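# Sort rings from the pallet onto size-matched holders

## Task

Take every ring off the pallet and put it on the holder whose size fits it, resting flat on that holder's pads (gripping a ring from inside its hole is an option); then open, withdraw, and leave both arms hanging free, in contact with nothing.

## Robot and tools

Robot: two arms, left_arm and right_arm, each with six joints and a two-finger gripper. All positions and velocities are reported in one shared scene frame. Its origin sits on the table surface midway between the arms, +z is up, +x points out across the table, and left_arm is mounted toward +y. The arm names do not tell you which side of a camera image an arm appears on. Printed hand positions can be somewhat off, more so when an arm is stretched far.

Gripper geometry: fingers extend along the gripper's +z axis and close along its y axis. end_effector_position is the point between the pads when closed. Closed fingertips stick out about 33 mm past that point, open ones about 9 mm. Closing pushes the tips roughly 24 mm farther from the arm, so keep that clearance above any surface.

Tool execute_actions takes "actions" (a list holding one action, one wait, or nothing) and optional "pictures" (boolean). An empty list sends nothing and returns the state plus images. An action is {"rows": [...], "steps": n} with n from 3 to 15 (default 15); each step lasts 1/30 s, each row is used for one step, and the final row repeats if rows run out. A wait is {"steps": n} with n up to 300; it sends no command and counts from the previous result, including your own thinking time. Images come back only with an empty list or pictures true. A refused call moves nothing.

Each row is one flat list of 18 numbers covering both arms, even if only one moves: left_arm first, then right_arm, each as nine numbers: waist, shoulder, elbow, forearm roll, wrist pitch, wrist roll (absolute target joint angles in radians, same convention as the Joint positions line), then gripper position, force_limit, speed (each a scaled value in -1 to 1). Joint ranges per arm: waist, shoulder, forearm roll, wrist pitch and wrist roll -6.283 to 6.283; elbow -2.792 to 2.792. A target more than 0.010 rad beyond a range end, and farther out than the current angle, is refused; true ends may differ by up to 0.010 rad, and targets past a true end are clipped there, reported as "joint sent to its limit" (possibly referring to an earlier action).

Gripper numbers are absolute commands, not offsets. position: +1 fully open (140 mm), pads touch near -0.8, -1 closes until blocked. force_limit: roughly 14 N at -1, 60 N at 0, 107 N at +1 on parts up to 40 mm. speed: gap changes about 30 mm/s at -1, 140 at 0, 250 at +1. To leave a gripper unchanged, repeat its previous three values; 0 is itself a command. position_measured is in counts (3 fully open, 230 pads touching), not linear in mm. object_status: 0 moving, 1 blocked while opening, 2 blocked while closing (a grip), 3 reached target or pads met (thin items may still be held). To grip, send -1 and confirm status 2. Stopped fingers hold until a position differing by at least 0.01 arrives or the object yields or is lost. To squeeze harder while gripping, raise force_limit and toggle position between -1 and -0.98.

Motion limits: joint target speeds cap at 2.09 rad/s (waist, shoulder), 3.14 (elbow), 3.93 (the three wrist joints), with 0.3 s acceleration, and all joints of an arm are timed to arrive together. Each sent target is kept within a lead of the measured angle (0.456 rad waist/shoulder, 0.683 elbow, 0.854 wrist joints), and if targets would move the hand over 70 mm away, they are scaled back. So far moves need several calls. Arms keep chasing the last row during thinking and waits until motion settles or a step is HELD. The last 3 steps of each action run after its result is returned.

Result lines: per-arm pose (position m, quaternion wxyz) and velocities; Joint positions and Joint velocities per arm in column order; joint torques (offset, scaled, noisy; change at rest only with load or contact); gripper data and object_status. "joint command not followed" means a clearance check altered joint targets; HELD marks steps where your row was partly not sent. MOTOR HOT warns of overheating; OVER-TEMPERATURE FAULT brakes the arm until cooled.

Faults: torque reaching a joint's load limit (N m: waist 299, shoulder 299, elbow 140, wrist joints 39.6, held weight included) or an external force of 144 N stops that arm for 10 s and drops the rest of the call. Avoid arm-to-arm collisions, hard pushes, slams, slips and drops; nothing may leave the table. Loads may be tugged briefly by outside disturbances.

zoom_image: camera (cam_low, cam_left_wrist or cam_right_wrist) and region [x0, y0, x1, y1] in pixels of that camera's latest 672x504 image, origin top-left, at most 504x504.

finished_scene: scene (integer 1 or 2) ends that scene irreversibly and reports success; call it only after the rings rest on their holders and both grippers are open and clear. Answering without a tool call ends everything.

Each tool is called after "Emit:" as name(argument=value, ...) on one line, values as JSON.

## Session

Emit:
execute_actions(actions=[])

Scene clock: 0.00 s of 9600.00 s.
left_arm: end_effector_position=(+0.1954, +0.5835, +0.1301) position_measured=3 object_status=3 end_effector_quat_wxyz=(+0.061, +0.510, +0.831, -0.213) end_effector_velocity=(+0.001, +0.001, +0.001) end_effector_angular_velocity=(+0.000, -0.001, +0.000) | right_arm: end_effector_position=(+0.3431, -0.7556, +0.2566) position_measured=3 object_status=3 end_effector_quat_wxyz=(-0.075, +0.800, +0.594, -0.029) end_effector_velocity=(+0.000, -0.000, +0.001) end_effector_angular_velocity=(-0.000, -0.001, -0.000)
Joint positions: left_arm=[ 0.553 -0.143  2.359 -0.362  1.24   0.115] | right_arm=[-0.737 -0.138  2.04  -0.003  1.4   -0.282]
Joint velocities: left_arm=[ 0.001  0.    -0.001  0.     0.001  0.001] | right_arm=[ 0.     0.    -0.001  0.     0.     0.   ]
Joint torques (N m, as the joint torque sensors report them, + toward a larger angle): no reading

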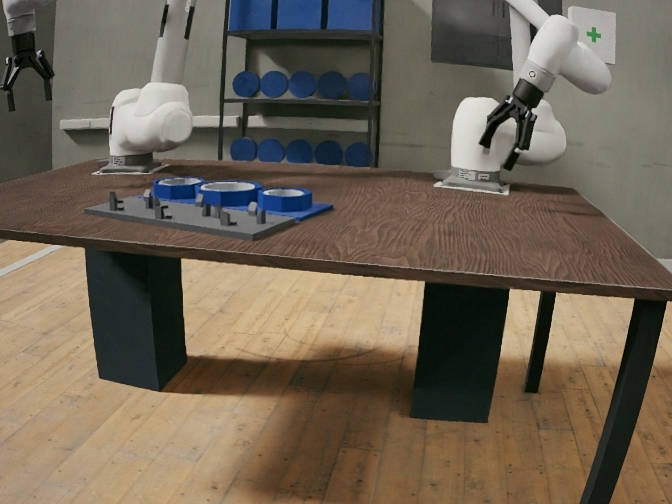

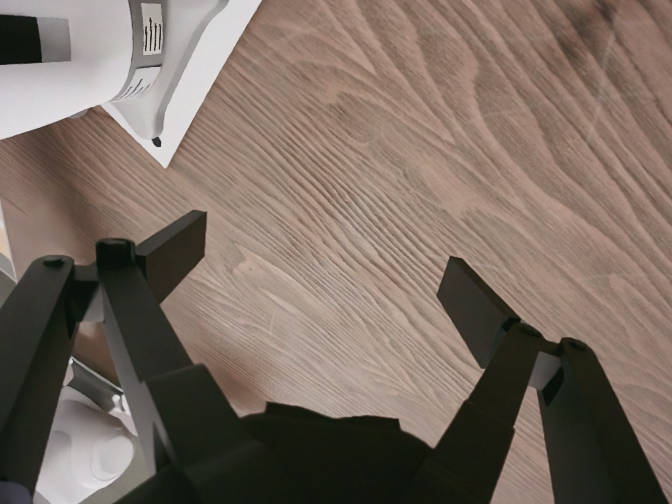

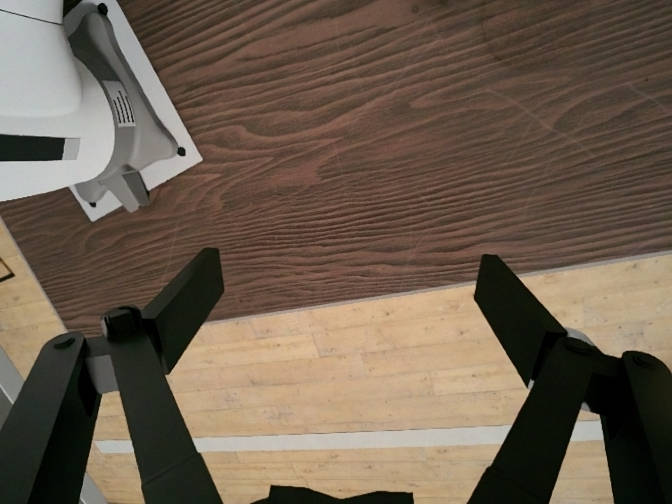

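Emit:
execute_actions(actions=[{"rows":[[0.553,-0.143,2.359,-0.362,1.24,0.115,1,0,0,0.3,0,1.65,0,1.4916,0.3,-1,0,0]]}])

Emit:
execute_actions(actions=[{"steps":60}], pictures=true)

Emit:
zoom_image(camera="cam_low", region=[70,150,350,260])

Scene clock: 1.33 s of 9600.00 s.
left_arm: end_effector_position=(+0.1954, +0.5836, +0.1301) position_measured=3 object_status=3 end_effector_quat_wxyz=(+0.061, +0.510, +0.831, -0.213) end_effector_velocity=(-0.001, -0.000, -0.001) end_effector_angular_velocity=(-0.000, +0.001, +0.001) | right_arm: end_effector_position=(+0.4493, -0.6946, +0.3167) position_measured=85 object_status=0 end_effector_quat_wxyz=(-0.037, +0.807, +0.588, -0.026) end_effector_velocity=(+0.253, +0.276, +0.141) end_effector_angular_velocity=(-0.102, -0.137, +0.149)
Joint positions: left_arm=[ 0.553 -0.143  2.359 -0.362  1.24   0.115] | right_arm=[-0.5   -0.078  1.87  -0.001  1.44  -0.028]
Joint velocities: left_arm=[ 0.001 -0.     0.003  0.    -0.001  0.   ] | right_arm=[ 0.736  0.14  -0.396  0.003  0.093  0.588]
Joint torques (N m, as the joint torque sensors report them, + toward a larger angle): left_arm=[ -1.36 -14.7  -31.83   2.54   0.94   0.25] | right_arm=[ -0.76 -37.35 -39.01   3.71   0.38  -0.08]
Steps of this call (steps 1 to 28: nothing new was sent; steps 29 to 40: the first 12 steps of this action). Readings (joint positions | what the end effector reports):
29: left_arm=[0.553 -0.143 2.359 -0.362 1.240 0.115] | right_arm=[-0.737 -0.137 2.039 -0.003 1.400 -0.281] | left_arm position_measured=3 object_status=3 | right_arm position_measured=3 object_status=0
30: left_arm=[0.553 -0.143 2.359 -0.362 1.240 0.115] | right_arm=[-0.731 -0.136 2.034 -0.003 1.401 -0.273] | left_arm position_measured=3 object_status=3 | right_arm position_measured=9 object_status=0
32: left_arm=[0.553 -0.143 2.359 -0.362 1.240 0.115] | right_arm=[-0.695 -0.125 2.004 -0.003 1.408 -0.228] | left_arm position_measured=3 object_status=3 | right_arm position_measured=24 object_status=0
36: left_arm=[0.553 -0.143 2.359 -0.362 1.240 0.115] | right_arm=[-0.598 -0.099 1.929 -0.002 1.426 -0.116] | left_arm position_measured=3 object_status=3 | right_arm position_measured=54 object_status=0
40: the state above

Scene clock: 3.33 s of 9600.00 s.
left_arm: end_effector_position=(+0.1953, +0.5836, +0.1301) position_measured=3 object_status=3 end_effector_quat_wxyz=(+0.061, +0.510, +0.831, -0.213) end_effector_velocity=(+0.000, -0.000, +0.000) end_effector_angular_velocity=(+0.000, -0.000, -0.000) | right_arm: end_effector_position=(+0.4811, -0.2923, +0.3957) position_measured=233 object_status=3 end_effector_quat_wxyz=(-0.000, +0.648, +0.762, -0.000) end_effector_velocity=(+0.000, +0.001, +0.000) end_effector_angular_velocity=(+0.002, -0.000, +0.000)
Joint positions: left_arm=[ 0.553 -0.143  2.359 -0.362  1.24   0.115] | right_arm=[0.3   0.    1.65  0.    1.492 0.3  ]
Joint velocities: left_arm=[-0.001 -0.    -0.     0.     0.    -0.   ] | right_arm=[-0.     0.    -0.001  0.001 -0.    -0.   ]
Joint torques (N m, as the joint torque sensors report them, + toward a larger angle): left_arm=[  0.55 -17.46 -32.34   2.42   0.93   0.3 ] | right_arm=[ -1.19 -45.03 -42.31   4.14  -0.26  -0.12]
Kept back: nothing.
Steps of this call (steps 1 to 3: the last 3 steps of your previous action; steps 4 to 60: the robot went on to your last target). Readings (joint positions | what the end effector reports):
1: left_arm=[0.553 -0.143 2.359 -0.362 1.240 0.115] | right_arm=[-0.476 -0.073 1.857 -0.001 1.443 -0.009] | left_arm position_measured=3 object_status=3 | right_arm position_measured=92 object_status=0
2: left_arm=[0.553 -0.143 2.359 -0.362 1.240 0.115] | right_arm=[-0.450 -0.069 1.844 -0.001 1.446 0.010] | left_arm position_measured=3 object_status=3 | right_arm position_measured=100 object_status=0
4: left_arm=[0.553 -0.143 2.359 -0.362 1.240 0.115] | right_arm=[-0.400 -0.061 1.822 -0.001 1.451 0.043] | left_arm position_measured=3 object_status=3 | right_arm position_measured=115 object_status=0
8: left_arm=[0.553 -0.143 2.359 -0.362 1.240 0.115] | right_arm=[-0.298 -0.047 1.784 -0.001 1.460 0.100] | left_arm position_measured=3 object_status=3 | right_arm position_measured=146 object_status=0
60: the state above
All arms were judged still, so your last target was given up. Only a new action makes them travel on or press farther. Fingers that are still opening or closing keep moving.

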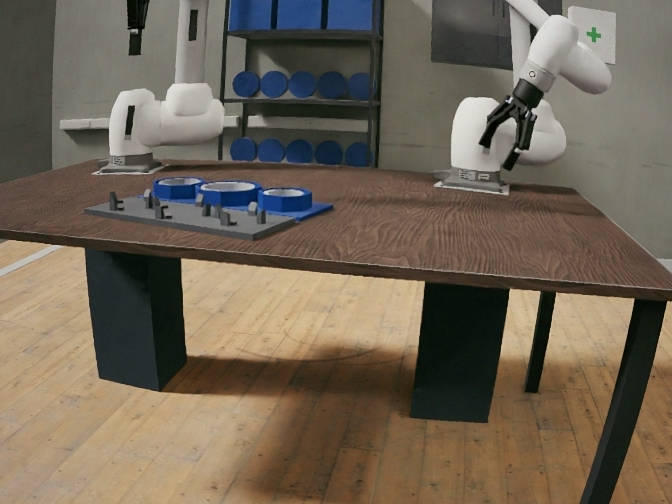

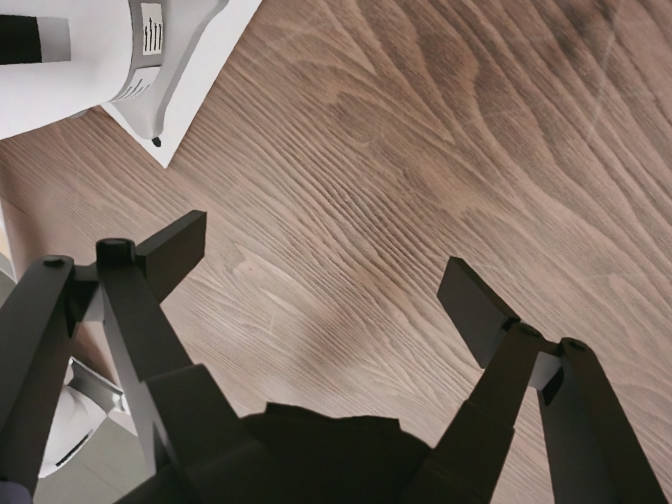

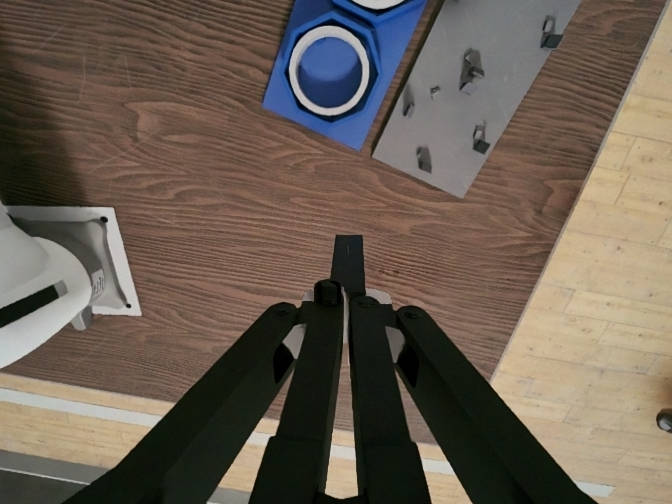

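Region (70, 150, 350, 260) of cam_low's 672x504 image, scaled by 1.800, with more detail than that image has; it fills the top 198 rows of this view, and the rest is white.

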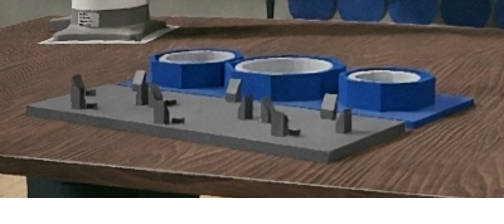

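Emit:
execute_actions(actions=[{"rows":[[0.553,-0.143,2.359,-0.362,1.24,0.115,1,0,0,0.5,0.1725,1.634,0,1.335,0.661,-1,0,0]]}])

Emit:
execute_actions(actions=[{"steps":30}], pictures=true)

Scene clock: 3.90 s of 9600.00 s.
left_arm: end_effector_position=(+0.1953, +0.5836, +0.1301) position_measured=3 object_status=3 end_effector_quat_wxyz=(+0.061, +0.510, +0.831, -0.213) end_effector_velocity=(-0.000, +0.000, -0.000) end_effector_angular_velocity=(+0.000, +0.000, +0.001) | right_arm: end_effector_position=(+0.4911, -0.1639, +0.3131) position_measured=233 object_status=3 end_effector_quat_wxyz=(-0.000, +0.700, +0.714, -0.000) end_effector_velocity=(-0.023, +0.277, -0.189) end_effector_angular_velocity=(-0.004, +0.005, -0.285)
Joint positions: left_arm=[ 0.553 -0.143  2.359 -0.362  1.24   0.115] | right_arm=[0.475 0.151 1.636 0.    1.355 0.615]
Joint velocities: left_arm=[ 0.001  0.     0.001  0.    -0.001 -0.   ] | right_arm=[ 0.37   0.32  -0.028  0.    -0.285  0.656]
Joint torques (N m, as the joint torque sensors report them, + toward a larger angle): left_arm=[ -0.46 -15.57 -32.63   2.66   0.93   0.25] | right_arm=[ -7.46 -78.61 -44.35   4.05  -0.08  -0.12]
Steps of this call (steps 1 to 5: nothing new was sent; steps 6 to 17: the first 12 steps of this action). Readings (joint positions | what the end effector reports):
6: left_arm=[0.553 -0.143 2.359 -0.362 1.240 0.115] | right_arm=[0.301 0.001 1.650 0.000 1.492 0.301] | left_arm position_measured=3 object_status=3 | right_arm position_measured=233 object_status=3
7: left_arm=[0.553 -0.143 2.359 -0.362 1.240 0.115] | right_arm=[0.307 0.006 1.649 0.000 1.487 0.313] | left_arm position_measured=3 object_status=3 | right_arm position_measured=233 object_status=3
9: left_arm=[0.553 -0.143 2.359 -0.362 1.240 0.115] | right_arm=[0.340 0.034 1.647 0.000 1.461 0.373] | left_arm position_measured=3 object_status=3 | right_arm position_measured=233 object_status=3
13: left_arm=[0.553 -0.143 2.359 -0.362 1.240 0.115] | right_arm=[0.411 0.096 1.641 0.000 1.405 0.500] | left_arm position_measured=3 object_status=3 | right_arm position_measured=233 object_status=3
17: the state above

Scene clock: 4.90 s of 9600.00 s.
left_arm: end_effector_position=(+0.1953, +0.5836, +0.1301) position_measured=3 object_status=3 end_effector_quat_wxyz=(+0.061, +0.510, +0.831, -0.213) end_effector_velocity=(-0.001, -0.000, -0.000) end_effector_angular_velocity=(-0.000, +0.001, -0.002) | right_arm: end_effector_position=(+0.4893, -0.1448, +0.3002) position_measured=233 object_status=3 end_effector_quat_wxyz=(+0.000, +0.707, +0.707, +0.000) end_effector_velocity=(+0.000, +0.000, -0.000) end_effector_angular_velocity=(+0.000, +0.000, -0.000)
Joint positions: left_arm=[ 0.553 -0.143  2.359 -0.362  1.24   0.115] | right_arm=[0.5   0.172 1.634 0.    1.335 0.661]
Joint velocities: left_arm=[-0.001 -0.     0.001  0.     0.     0.001] | right_arm=[ 0.     0.001  0.     0.    -0.001  0.   ]
Joint torques (N m, as the joint torque sensors report them, + toward a larger angle): left_arm=[ -0.43 -16.47 -32.64   2.51   0.89   0.14] | right_arm=[  0.93 -63.34 -40.53   3.9   -0.07  -0.09]
Kept back: nothing.
Steps of this call (steps 1 to 3: the last 3 steps of your previous action; steps 4 to 30: the robot went on to your last target). Readings (joint positions | what the end effector reports):
1: left_arm=[0.553 -0.143 2.359 -0.362 1.240 0.115] | right_arm=[0.485 0.160 1.635 0.000 1.347 0.634] | left_arm position_measured=3 object_status=3 | right_arm position_measured=233 object_status=3
2: left_arm=[0.553 -0.143 2.359 -0.362 1.240 0.115] | right_arm=[0.492 0.166 1.635 0.000 1.341 0.646] | left_arm position_measured=3 object_status=3 | right_arm position_measured=233 object_status=3
4: left_arm=[0.553 -0.143 2.359 -0.362 1.240 0.115] | right_arm=[0.497 0.170 1.634 0.000 1.337 0.656] | left_arm position_measured=3 object_status=3 | right_arm position_measured=233 object_status=3
8: left_arm=[0.553 -0.143 2.359 -0.362 1.240 0.115] | right_arm=[0.500 0.172 1.634 0.000 1.335 0.660] | left_arm position_measured=3 object_status=3 | right_arm position_measured=233 object_status=3
30: the state above
All arms were judged still, so your last target was given up. Only a new action makes them travel on or press farther. Fingers that are still opening or closing keep moving.

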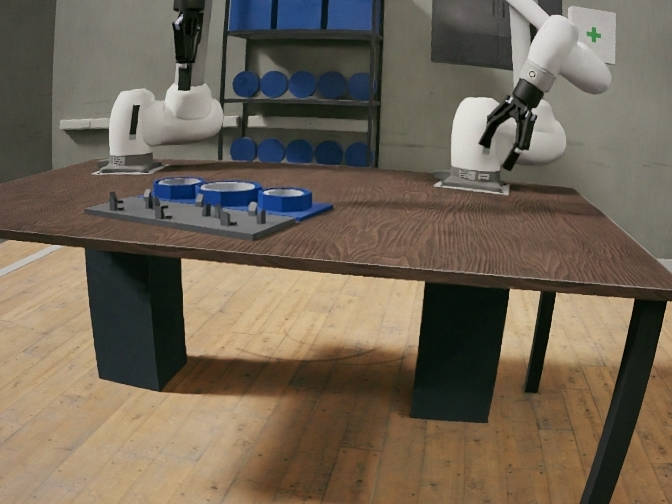

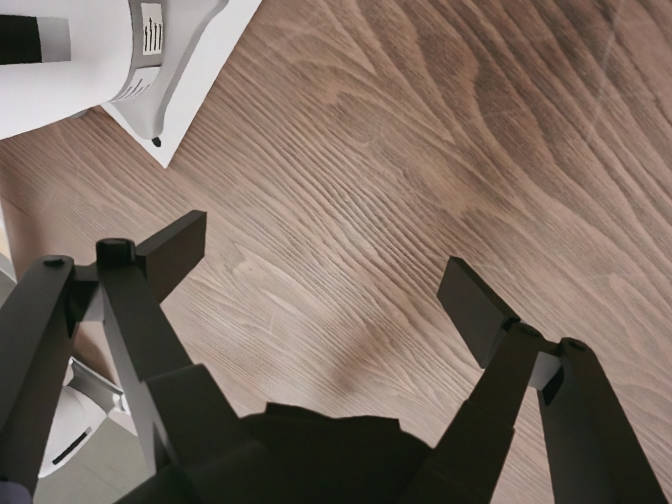

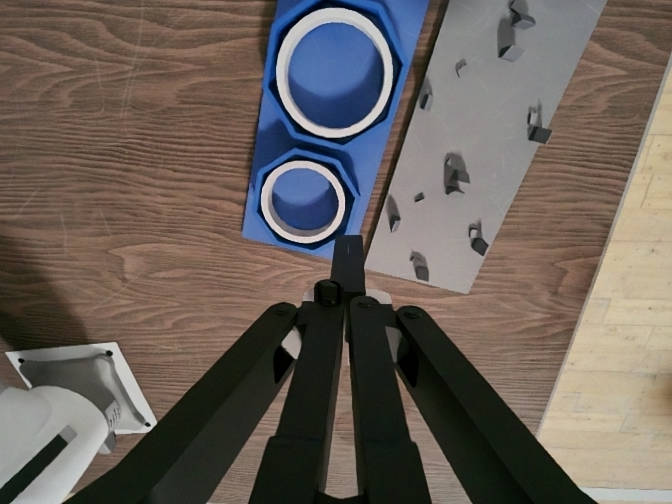

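Emit:
execute_actions(actions=[{"rows":[[0.553,-0.143,2.359,-0.362,1.24,0.115,1,0,0,0.4906,0.1998,1.9754,0,0.9664,0.652,-0.4,0,0]]}])

Emit:
execute_actions(actions=[{"steps":20}], pictures=true)

Scene clock: 5.53 s of 9600.00 s.
left_arm: end_effector_position=(+0.1953, +0.5836, +0.1301) position_measured=3 object_status=3 end_effector_quat_wxyz=(+0.061, +0.510, +0.831, -0.213) end_effector_velocity=(-0.000, +0.000, -0.000) end_effector_angular_velocity=(-0.000, +0.001, +0.002) | right_arm: end_effector_position=(+0.4557, -0.1763, +0.1495) position_measured=179 object_status=0 end_effector_quat_wxyz=(-0.000, +0.707, +0.707, +0.000) end_effector_velocity=(-0.141, -0.126, -0.393) end_effector_angular_velocity=(-0.008, +0.007, -0.002)
Joint positions: left_arm=[ 0.553 -0.143  2.359 -0.362  1.24   0.115] | right_arm=[0.493 0.194 1.899 0.    1.049 0.654]
Joint velocities: left_arm=[ 0.001  0.     0.     0.     0.    -0.001] | right_arm=[-0.022  0.059  0.738 -0.002 -0.787 -0.019]
Joint torques (N m, as the joint torque sensors report them, + toward a larger angle): left_arm=[  1.07 -17.51 -32.34   2.34   0.9    0.34] | right_arm=[ -0.02 -63.92 -36.6    3.3   -0.1   -0.65]
Steps of this call (steps 1 to 7: nothing new was sent; steps 8 to 19: the first 12 steps of this action). Readings (joint positions | what the end effector reports):
8: left_arm=[0.553 -0.143 2.359 -0.362 1.240 0.115] | right_arm=[0.500 0.173 1.635 0.000 1.334 0.661] | left_arm position_measured=3 object_status=3 | right_arm position_measured=233 object_status=0
9: left_arm=[0.553 -0.143 2.359 -0.362 1.240 0.115] | right_arm=[0.500 0.173 1.643 0.000 1.323 0.661] | left_arm position_measured=3 object_status=3 | right_arm position_measured=232 object_status=0
11: left_arm=[0.553 -0.143 2.359 -0.362 1.240 0.115] | right_arm=[0.499 0.177 1.693 0.000 1.270 0.660] | left_arm position_measured=3 object_status=3 | right_arm position_measured=212 object_status=0
15: left_arm=[0.553 -0.143 2.359 -0.362 1.240 0.115] | right_arm=[0.496 0.186 1.797 0.000 1.158 0.657] | left_arm position_measured=3 object_status=3 | right_arm position_measured=181 object_status=0
19: the state above

Scene clock: 6.20 s of 9600.00 s.
left_arm: end_effector_position=(+0.1953, +0.5836, +0.1301) position_measured=3 object_status=3 end_effector_quat_wxyz=(+0.061, +0.510, +0.831, -0.213) end_effector_velocity=(+0.001, +0.000, +0.001) end_effector_angular_velocity=(+0.001, -0.002, -0.002) | right_arm: end_effector_position=(+0.4400, -0.1901, +0.1100) position_measured=179 object_status=3 end_effector_quat_wxyz=(+0.000, +0.707, +0.707, -0.000) end_effector_velocity=(-0.000, -0.000, -0.001) end_effector_angular_velocity=(-0.000, +0.001, +0.000)
Joint positions: left_arm=[ 0.553 -0.143  2.359 -0.362  1.24   0.115] | right_arm=[ 0.491  0.2    1.975 -0.     0.966  0.652]
Joint velocities: left_arm=[-0.002  0.    -0.002  0.    -0.     0.   ] | right_arm=[-0.     0.001  0.     0.    -0.    -0.   ]
Joint torques (N m, as the joint torque sensors report them, + toward a larger angle): left_arm=[  0.75 -15.2  -32.35   2.51   0.75   0.21] | right_arm=[  0.56 -60.73 -34.67   3.22  -0.08  -0.05]
Kept back: nothing.
Steps of this call (steps 1 to 3: the last 3 steps of your previous action; steps 4 to 20: the robot went on to your last target). Readings (joint positions | what the end effector reports):
1: left_arm=[0.553 -0.143 2.359 -0.362 1.240 0.115] | right_arm=[0.492 0.196 1.923 -0.000 1.023 0.653] | left_arm position_measured=3 object_status=3 | right_arm position_measured=179 object_status=0
2: left_arm=[0.553 -0.143 2.359 -0.362 1.240 0.115] | right_arm=[0.492 0.197 1.943 -0.000 1.002 0.653] | left_arm position_measured=3 object_status=3 | right_arm position_measured=179 object_status=0
4: left_arm=[0.553 -0.143 2.359 -0.362 1.240 0.115] | right_arm=[0.491 0.199 1.965 -0.000 0.977 0.652] | left_arm position_measured=3 object_status=3 | right_arm position_measured=179 object_status=3
8: left_arm=[0.553 -0.143 2.359 -0.362 1.240 0.115] | right_arm=[0.491 0.200 1.974 -0.000 0.968 0.652] | left_arm position_measured=3 object_status=3 | right_arm position_measured=179 object_status=3
20: the state above

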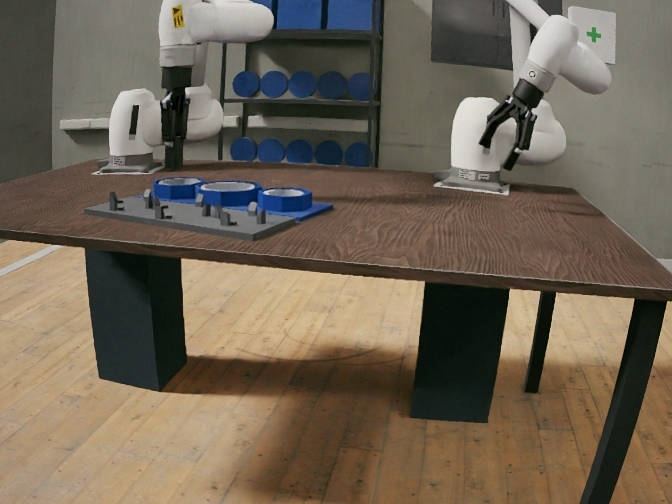

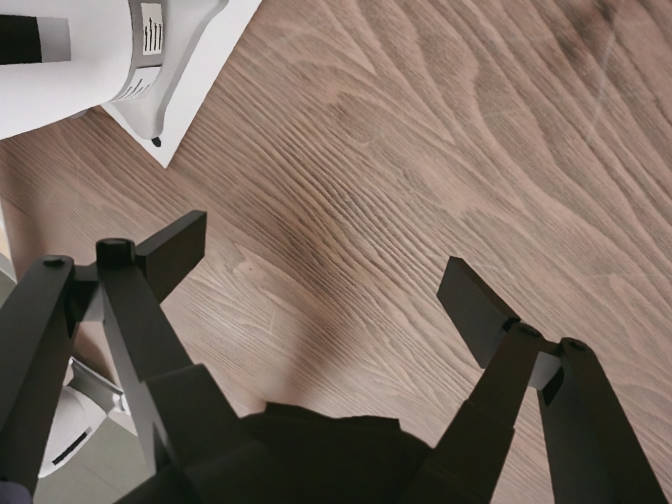

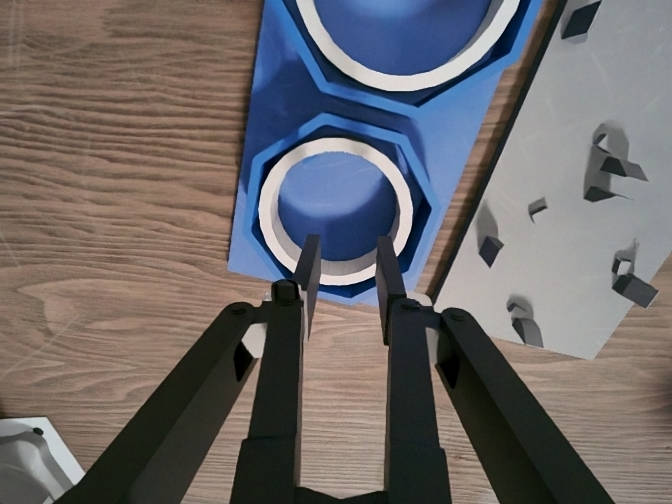

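Emit:
execute_actions(actions=[{"rows":[[0.553,-0.143,2.359,-0.362,1.24,0.115,1,0,0,0.5147,0.2523,2.0192,0,0.8701,0.676,-0.4,0,0]]}])

Emit:
execute_actions(actions=[{"steps":8}], pictures=true)

Emit:
zoom_image(camera="cam_right_wrist", region=[200,80,672,430])

Emit:
zoom_image(camera="cam_low", region=[80,140,240,240])

Scene clock: 6.80 s of 9600.00 s.
left_arm: end_effector_position=(+0.1953, +0.5836, +0.1301) position_measured=3 object_status=3 end_effector_quat_wxyz=(+0.061, +0.510, +0.831, -0.213) end_effector_velocity=(-0.000, -0.000, -0.000) end_effector_angular_velocity=(-0.000, -0.000, -0.001) | right_arm: end_effector_position=(+0.4301, -0.1802, +0.0603) position_measured=179 object_status=3 end_effector_quat_wxyz=(+0.000, +0.707, +0.707, +0.000) end_effector_velocity=(-0.001, +0.001, -0.005) end_effector_angular_velocity=(-0.001, +0.000, +0.001)
Joint positions: left_arm=[ 0.553 -0.143  2.359 -0.362  1.24   0.115] | right_arm=[0.514 0.252 2.019 0.    0.871 0.676]
Joint velocities: left_arm=[-0.001 -0.     0.001 -0.    -0.001  0.   ] | right_arm=[ 0.003  0.005  0.004 -0.001 -0.008  0.003]
Joint torques (N m, as the joint torque sensors report them, + toward a larger angle): left_arm=[  0.07 -15.49 -31.7    2.31   0.92   0.16] | right_arm=[ -0.3  -63.4  -32.02   2.93  -0.16  -0.1 ]
Steps of this call (steps 1 to 6: the robot went on to your last target; steps 7 to 18: the first 12 steps of this action). Readings (joint positions | what the end effector reports):
7: left_arm=[0.553 -0.143 2.359 -0.362 1.240 0.115] | right_arm=[0.491 0.201 1.976 0.000 0.965 0.652] | left_arm position_measured=3 object_status=3 | right_arm position_measured=179 object_status=3
8: left_arm=[0.553 -0.143 2.359 -0.362 1.240 0.115] | right_arm=[0.494 0.206 1.981 0.000 0.953 0.656] | left_arm position_measured=3 object_status=3 | right_arm position_measured=179 object_status=3
10: left_arm=[0.553 -0.143 2.359 -0.362 1.240 0.115] | right_arm=[0.505 0.232 2.003 0.000 0.908 0.667] | left_arm position_measured=3 object_status=3 | right_arm position_measured=179 object_status=3
14: left_arm=[0.553 -0.143 2.359 -0.362 1.240 0.115] | right_arm=[0.514 0.250 2.017 0.000 0.874 0.675] | left_arm position_measured=3 object_status=3 | right_arm position_measured=179 object_status=3
18: the state above

Scene clock: 7.07 s of 9600.00 s.
left_arm: end_effector_position=(+0.1953, +0.5836, +0.1301) position_measured=3 object_status=3 end_effector_quat_wxyz=(+0.061, +0.510, +0.831, -0.213) end_effector_velocity=(-0.000, -0.000, -0.001) end_effector_angular_velocity=(+0.001, +0.000, +0.000) | right_arm: end_effector_position=(+0.4300, -0.1801, +0.0599) position_measured=179 object_status=3 end_effector_quat_wxyz=(+0.000, +0.707, +0.707, +0.000) end_effector_velocity=(+0.000, +0.000, -0.000) end_effector_angular_velocity=(+0.000, +0.000, +0.000)
Joint positions: left_arm=[ 0.553 -0.143  2.359 -0.362  1.24   0.115] | right_arm=[0.515 0.252 2.019 0.    0.87  0.676]
Joint velocities: left_arm=[-0.002  0.     0.001 -0.    -0.002 -0.001] | right_arm=[ 0.     0.001 -0.     0.    -0.    -0.   ]
Joint torques (N m, as the joint torque sensors report them, + toward a larger angle): left_arm=[  0.27 -14.53 -31.81   2.27   0.82   0.21] | right_arm=[ -0.89 -61.7  -32.3    2.88  -0.07   0.24]
Kept back: nothing.
Steps of this call (steps 1 to 3: the last 3 steps of your previous action; steps 4 to 8: the robot went on to your last target). Readings (joint positions | what the end effector reports):
1: left_arm=[0.553 -0.143 2.359 -0.362 1.240 0.115] | right_arm=[0.515 0.252 2.019 0.000 0.871 0.676] | left_arm position_measured=3 object_status=3 | right_arm position_measured=179 object_status=3
2: left_arm=[0.553 -0.143 2.359 -0.362 1.240 0.115] | right_arm=[0.515 0.252 2.019 0.000 0.870 0.676] | left_arm position_measured=3 object_status=3 | right_arm position_measured=179 object_status=3
4: left_arm=[0.553 -0.143 2.359 -0.362 1.240 0.115] | right_arm=[0.515 0.252 2.019 0.000 0.870 0.676] | left_arm position_measured=3 object_status=3 | right_arm position_measured=179 object_status=3
8: the state above

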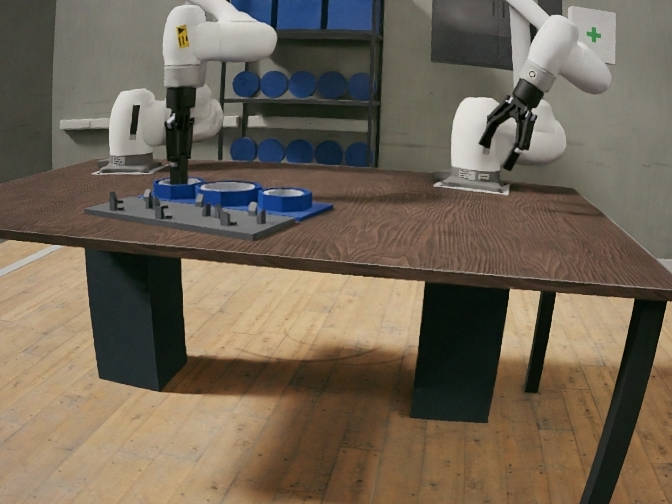

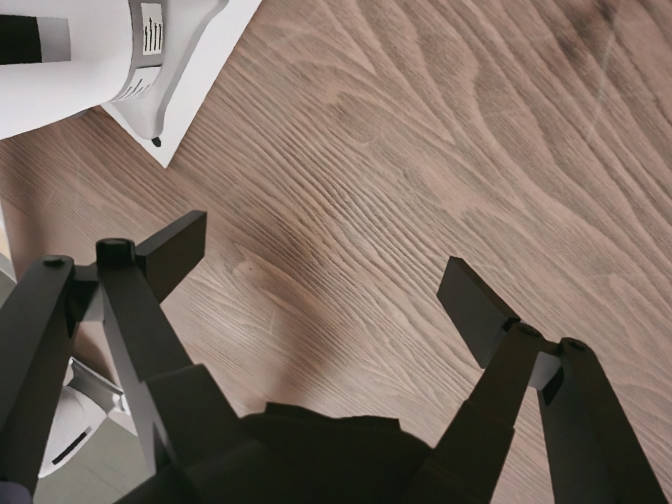

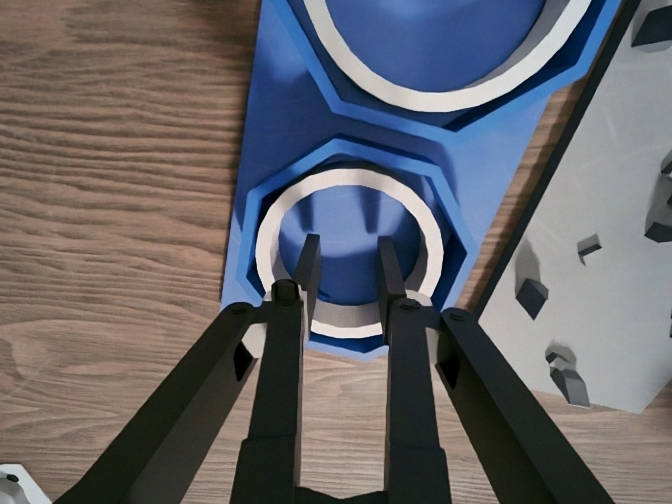

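Region (200, 80, 672, 430) of cam_right_wrist's 672x504 image, scaled by 1.068, with more detail than that image has; it fills the top 374 rows of this view, and the rest is white.

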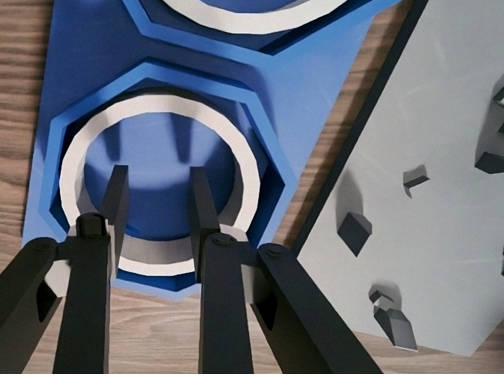

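Region (80, 140, 240, 240) of cam_low's 672x504 image, scaled by 3.150, with more detail than that image has; it fills the top 315 rows of this view, and the rest is white.

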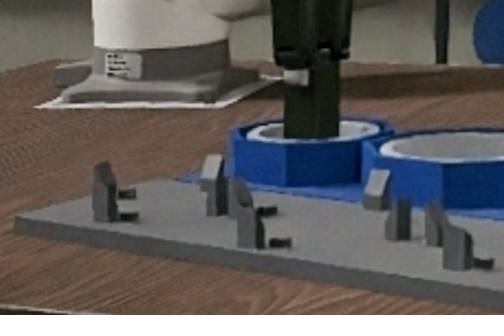

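Emit:
execute_actions(actions=[{"rows":[[0.553,-0.143,2.359,-0.362,1.24,0.115,1,0,0,0.5147,0.2696,2.0305,0,0.8415,0.676,-0.2,0,0]],"steps":10}])

Emit:
execute_actions(actions=[{"rows":[[0.553,-0.143,2.359,-0.362,1.24,0.115,1,0,0,0.5147,0.2696,2.0305,0,0.8415,0.676,1,0,-0.5]]}], pictures=true)

Emit:
execute_actions(actions=[{"rows":[[0.553,-0.143,2.359,-0.362,1.24,0.115,1,0,0,0.5147,0.1985,1.9768,0,0.9663,0.676,1,0,-0.5]]}])

Emit:
execute_actions(actions=[{"rows":[[0.553,-0.143,2.359,-0.362,1.24,0.115,1,0,0,0.55,0.32,1.45,0,1.3716,0.711,1,0,-0.5]]}])

Emit:
execute_actions(actions=[{"steps":25}], pictures=true)

Scene clock: 7.53 s of 9600.00 s.
left_arm: end_effector_position=(+0.1953, +0.5836, +0.1301) position_measured=3 object_status=3 end_effector_quat_wxyz=(+0.061, +0.510, +0.831, -0.213) end_effector_velocity=(-0.001, -0.000, -0.001) end_effector_angular_velocity=(+0.000, +0.001, +0.001) | right_arm: end_effector_position=(+0.4299, -0.1801, +0.0460) position_measured=154 object_status=0 end_effector_quat_wxyz=(+0.000, +0.707, +0.707, -0.000) end_effector_velocity=(-0.000, -0.000, -0.012) end_effector_angular_velocity=(+0.001, -0.001, +0.000)
Joint positions: left_arm=[ 0.553 -0.143  2.359 -0.362  1.24   0.115] | right_arm=[ 0.515  0.269  2.03  -0.     0.843  0.676]
Joint velocities: left_arm=[-0.     0.     0.002 -0.    -0.002 -0.001] | right_arm=[ 0.     0.014  0.01  -0.    -0.024  0.   ]
Joint torques (N m, as the joint torque sensors report them, + toward a larger angle): left_arm=[  0.05 -15.28 -32.51   2.21   1.09   0.28] | right_arm=[ -0.79 -61.85 -32.2    3.21  -0.34  -0.08]
Steps of this call (steps 1 to 7: the robot went on to your last target; steps 8 to 14: the first 7 steps of this action). Readings (joint positions | what the end effector reports):
8: left_arm=[0.553 -0.143 2.359 -0.362 1.240 0.115] | right_arm=[0.515 0.253 2.020 -0.000 0.869 0.676] | left_arm position_measured=3 object_status=3 | right_arm position_measured=179 object_status=0
9: left_arm=[0.553 -0.143 2.359 -0.362 1.240 0.115] | right_arm=[0.515 0.257 2.022 0.000 0.861 0.676] | left_arm position_measured=3 object_status=3 | right_arm position_measured=173 object_status=0
11: left_arm=[0.553 -0.143 2.359 -0.362 1.240 0.115] | right_arm=[0.515 0.265 2.028 -0.000 0.849 0.676] | left_arm position_measured=3 object_status=3 | right_arm position_measured=158 object_status=0
14: the state above

Scene clock: 8.03 s of 9600.00 s.
left_arm: end_effector_position=(+0.1953, +0.5836, +0.1301) position_measured=3 object_status=3 end_effector_quat_wxyz=(+0.061, +0.510, +0.831, -0.213) end_effector_velocity=(+0.000, +0.000, -0.000) end_effector_angular_velocity=(+0.000, -0.001, +0.000) | right_arm: end_effector_position=(+0.4299, -0.1802, +0.0451) position_measured=118 object_status=0 end_effector_quat_wxyz=(+0.000, +0.707, +0.707, -0.000) end_effector_velocity=(-0.000, +0.000, -0.000) end_effector_angular_velocity=(+0.001, +0.001, -0.001)
Joint positions: left_arm=[ 0.553 -0.143  2.359 -0.362  1.24   0.115] | right_arm=[ 0.515  0.27   2.031 -0.     0.841  0.676]
Joint velocities: left_arm=[ 0.    -0.     0.     0.    -0.001  0.   ] | right_arm=[-0.     0.    -0.     0.001  0.     0.   ]
Joint torques (N m, as the joint torque sensors report them, + toward a larger angle): left_arm=[ -0.98 -16.08 -31.35   2.31   0.94   0.14] | right_arm=[ -0.48 -64.68 -33.58   3.    -0.22   0.01]
Steps of this call (steps 1 to 3: the last 3 steps of your previous action; steps 4 to 15: the first 12 steps of this action). Readings (joint positions | what the end effector reports):
4: left_arm=[0.553 -0.143 2.359 -0.362 1.240 0.115] | right_arm=[0.515 0.269 2.030 -0.000 0.842 0.676] | left_arm position_measured=3 object_status=3 | right_arm position_measured=154 object_status=0
5: left_arm=[0.553 -0.143 2.359 -0.362 1.240 0.115] | right_arm=[0.515 0.269 2.030 -0.000 0.842 0.676] | left_arm position_measured=3 object_status=3 | right_arm position_measured=151 object_status=0
7: left_arm=[0.553 -0.143 2.359 -0.362 1.240 0.115] | right_arm=[0.515 0.270 2.030 -0.000 0.842 0.676] | left_arm position_measured=3 object_status=3 | right_arm position_measured=141 object_status=0
11: left_arm=[0.553 -0.143 2.359 -0.362 1.240 0.115] | right_arm=[0.515 0.270 2.031 -0.000 0.841 0.676] | left_arm position_measured=3 object_status=3 | right_arm position_measured=123 object_status=0
15: the state above

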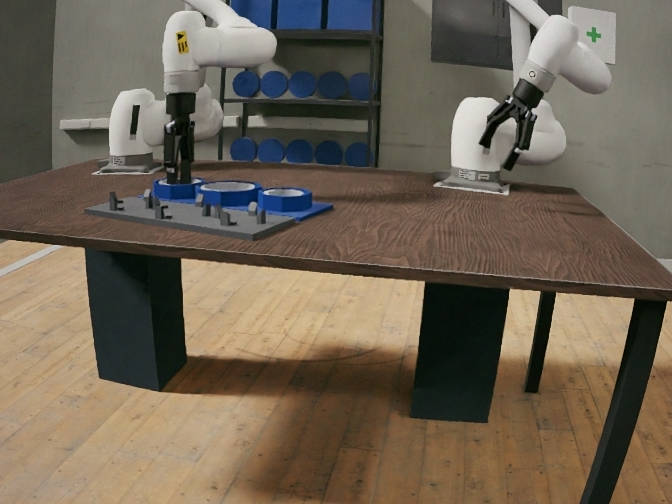

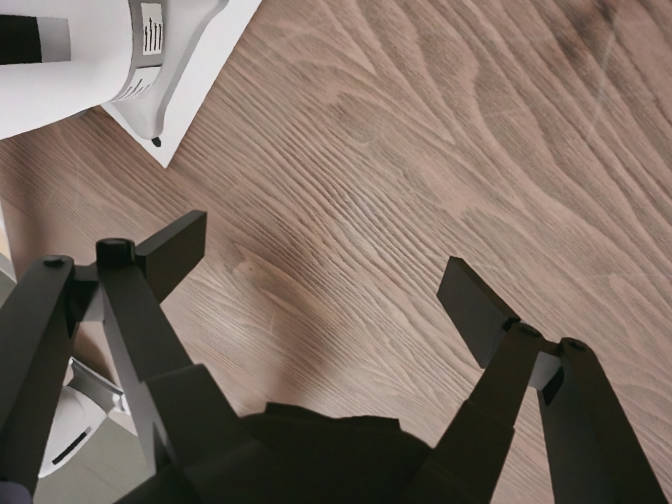

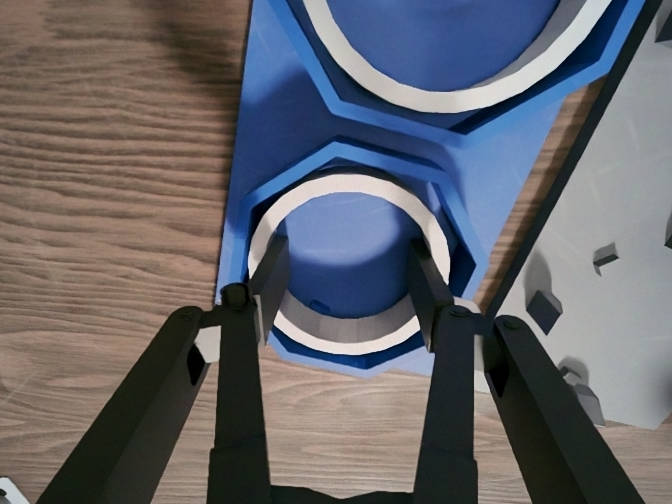

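Scene clock: 8.53 s of 9600.00 s.
left_arm: end_effector_position=(+0.1953, +0.5836, +0.1301) position_measured=3 object_status=3 end_effector_quat_wxyz=(+0.061, +0.510, +0.831, -0.213) end_effector_velocity=(+0.001, -0.000, +0.001) end_effector_angular_velocity=(-0.000, -0.001, -0.002) | right_arm: end_effector_position=(+0.4300, -0.1800, +0.1095) position_measured=118 object_status=1 end_effector_quat_wxyz=(-0.000, +0.707, +0.707, -0.000) end_effector_velocity=(+0.000, -0.000, +0.007) end_effector_angular_velocity=(+0.000, -0.002, +0.000)
Joint positions: left_arm=[ 0.553 -0.143  2.359 -0.362  1.24   0.115] | right_arm=[0.515 0.199 1.977 0.    0.965 0.676]
Joint velocities: left_arm=[-0.001  0.    -0.002 -0.     0.001  0.001] | right_arm=[-0.    -0.007 -0.005 -0.001  0.011  0.   ]
Joint torques (N m, as the joint torque sensors report them, + toward a larger angle): left_arm=[ -0.6  -15.91 -32.54   2.35   1.     0.52] | right_arm=[ -1.62 -60.13 -37.07   3.12  -0.48  -0.22]
Steps of this call (steps 1 to 3: the last 3 steps of your previous action; steps 4 to 15: the first 12 steps of this action). Readings (joint positions | what the end effector reports):
4: left_arm=[0.553 -0.143 2.359 -0.362 1.240 0.115] | right_arm=[0.515 0.269 2.031 -0.000 0.842 0.676] | left_arm position_measured=3 object_status=3 | right_arm position_measured=118 object_status=1
5: left_arm=[0.553 -0.143 2.359 -0.362 1.240 0.115] | right_arm=[0.515 0.265 2.027 -0.000 0.851 0.676] | left_arm position_measured=3 object_status=3 | right_arm position_measured=118 object_status=1
7: left_arm=[0.553 -0.143 2.359 -0.362 1.240 0.115] | right_arm=[0.515 0.234 2.004 0.000 0.904 0.676] | left_arm position_measured=3 object_status=3 | right_arm position_measured=118 object_status=1
11: left_arm=[0.553 -0.143 2.359 -0.362 1.240 0.115] | right_arm=[0.515 0.201 1.979 0.000 0.961 0.676] | left_arm position_measured=3 object_status=3 | right_arm position_measured=118 object_status=1
15: the state above

Scene clock: 9.03 s of 9600.00 s.
left_arm: end_effector_position=(+0.1953, +0.5836, +0.1301) position_measured=3 object_status=3 end_effector_quat_wxyz=(+0.061, +0.510, +0.831, -0.213) end_effector_velocity=(+0.000, +0.001, +0.001) end_effector_angular_velocity=(-0.000, -0.001, +0.001) | right_arm: end_effector_position=(+0.5023, -0.1042, +0.2167) position_measured=118 object_status=1 end_effector_quat_wxyz=(+0.000, +0.707, +0.707, -0.000) end_effector_velocity=(+0.176, +0.203, +0.332) end_effector_angular_velocity=(+0.003, -0.002, +0.001)
Joint positions: left_arm=[ 0.553 -0.143  2.359 -0.362  1.24   0.115] | right_arm=[ 0.535  0.27   1.669 -0.     1.203  0.696]
Joint velocities: left_arm=[ 0.002 -0.    -0.001  0.     0.001  0.001] | right_arm=[ 0.062  0.21  -0.912  0.001  0.7    0.061]
Joint torques (N m, as the joint torque sensors report them, + toward a larger angle): left_arm=[ -1.   -16.18 -31.84   2.49   0.97   0.19] | right_arm=[ -2.37 -77.   -41.84   3.63  -0.05   0.29]
Steps of this call (steps 1 to 3: the last 3 steps of your previous action; steps 4 to 15: the first 12 steps of this action). Readings (joint positions | what the end effector reports):
4: left_arm=[0.553 -0.143 2.359 -0.362 1.240 0.115] | right_arm=[0.515 0.199 1.976 -0.000 0.967 0.676] | left_arm position_measured=3 object_status=3 | right_arm position_measured=118 object_status=1
5: left_arm=[0.553 -0.143 2.359 -0.362 1.240 0.115] | right_arm=[0.515 0.201 1.967 -0.000 0.975 0.677] | left_arm position_measured=3 object_status=3 | right_arm position_measured=118 object_status=1
7: left_arm=[0.553 -0.143 2.359 -0.362 1.240 0.115] | right_arm=[0.519 0.214 1.914 -0.000 1.015 0.680] | left_arm position_measured=3 object_status=3 | right_arm position_measured=118 object_status=1
11: left_arm=[0.553 -0.143 2.359 -0.362 1.240 0.115] | right_arm=[0.527 0.242 1.791 -0.000 1.109 0.688] | left_arm position_measured=3 object_status=3 | right_arm position_measured=118 object_status=1
15: the state above

Scene clock: 9.87 s of 9600.00 s.
left_arm: end_effector_position=(+0.1953, +0.5836, +0.1301) position_measured=3 object_status=3 end_effector_quat_wxyz=(+0.061, +0.510, +0.831, -0.213) end_effector_velocity=(-0.001, -0.000, -0.000) end_effector_angular_velocity=(-0.001, +0.001, -0.001) | right_arm: end_effector_position=(+0.5379, -0.0601, +0.2979) position_measured=118 object_status=1 end_effector_quat_wxyz=(-0.000, +0.707, +0.707, -0.000) end_effector_velocity=(-0.000, -0.000, -0.000) end_effector_angular_velocity=(-0.000, +0.000, +0.000)
Joint positions: left_arm=[ 0.553 -0.143  2.359 -0.362  1.24   0.115] | right_arm=[0.55  0.32  1.45  0.    1.372 0.711]
Joint velocities: left_arm=[-0.001 -0.     0.001 -0.     0.     0.   ] | right_arm=[ 0.    -0.     0.001 -0.    -0.    -0.   ]
Joint torques (N m, as the joint torque sensors report them, + toward a larger angle): left_arm=[  1.52 -16.5  -31.93   2.39   1.01  -0.04] | right_arm=[ -0.54 -82.82 -43.58   3.91  -0.33  -0.14]
Kept back: nothing.
Steps of this call (steps 1 to 3: the last 3 steps of your previous action; steps 4 to 25: the robot went on to your last target). Readings (joint positions | what the end effector reports):
1: left_arm=[0.553 -0.143 2.359 -0.362 1.240 0.115] | right_arm=[0.537 0.277 1.638 -0.000 1.227 0.699] | left_arm position_measured=3 object_status=3 | right_arm position_measured=118 object_status=1
2: left_arm=[0.553 -0.143 2.359 -0.362 1.240 0.115] | right_arm=[0.539 0.284 1.606 -0.000 1.251 0.701] | left_arm position_measured=3 object_status=3 | right_arm position_measured=118 object_status=1
4: left_arm=[0.553 -0.143 2.359 -0.362 1.240 0.115] | right_arm=[0.544 0.298 1.544 -0.000 1.299 0.705] | left_arm position_measured=3 object_status=3 | right_arm position_measured=118 object_status=1
8: left_arm=[0.553 -0.143 2.359 -0.362 1.240 0.115] | right_arm=[0.549 0.317 1.462 0.000 1.362 0.710] | left_arm position_measured=3 object_status=3 | right_arm position_measured=118 object_status=1
25: the state above

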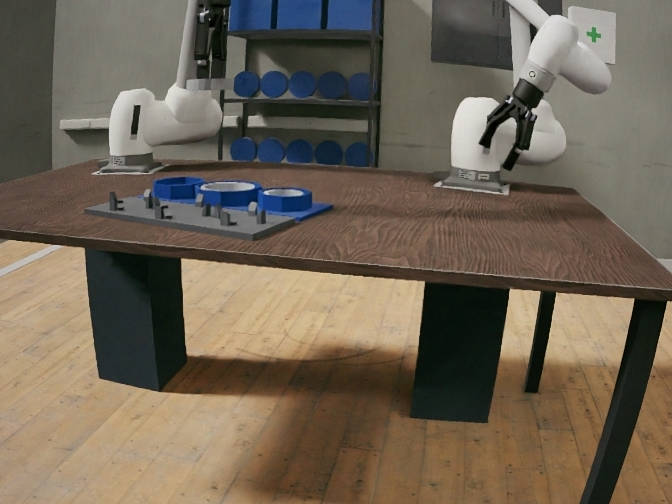

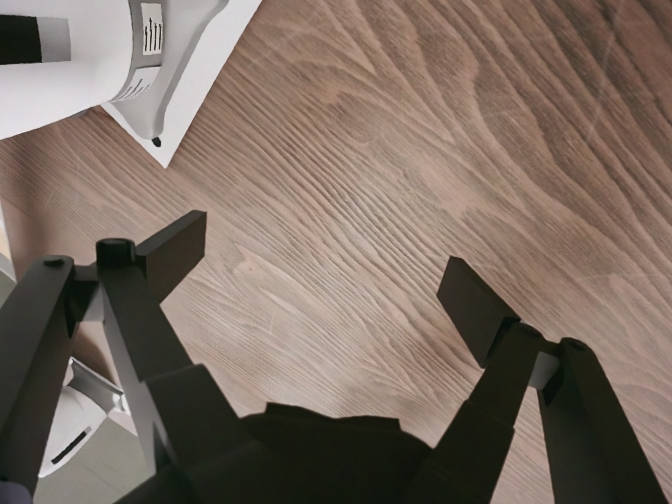

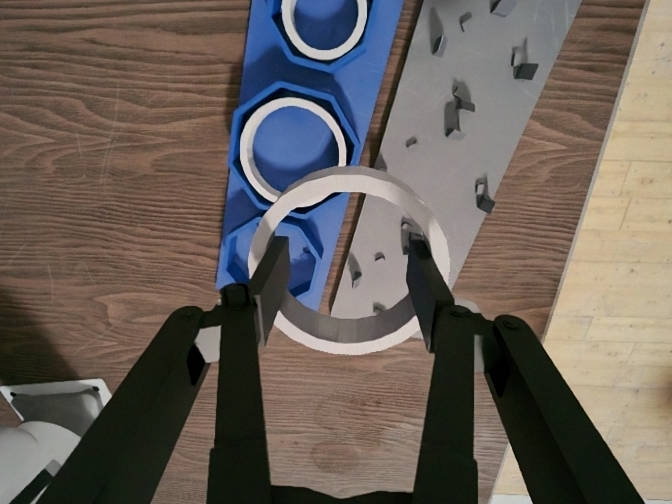

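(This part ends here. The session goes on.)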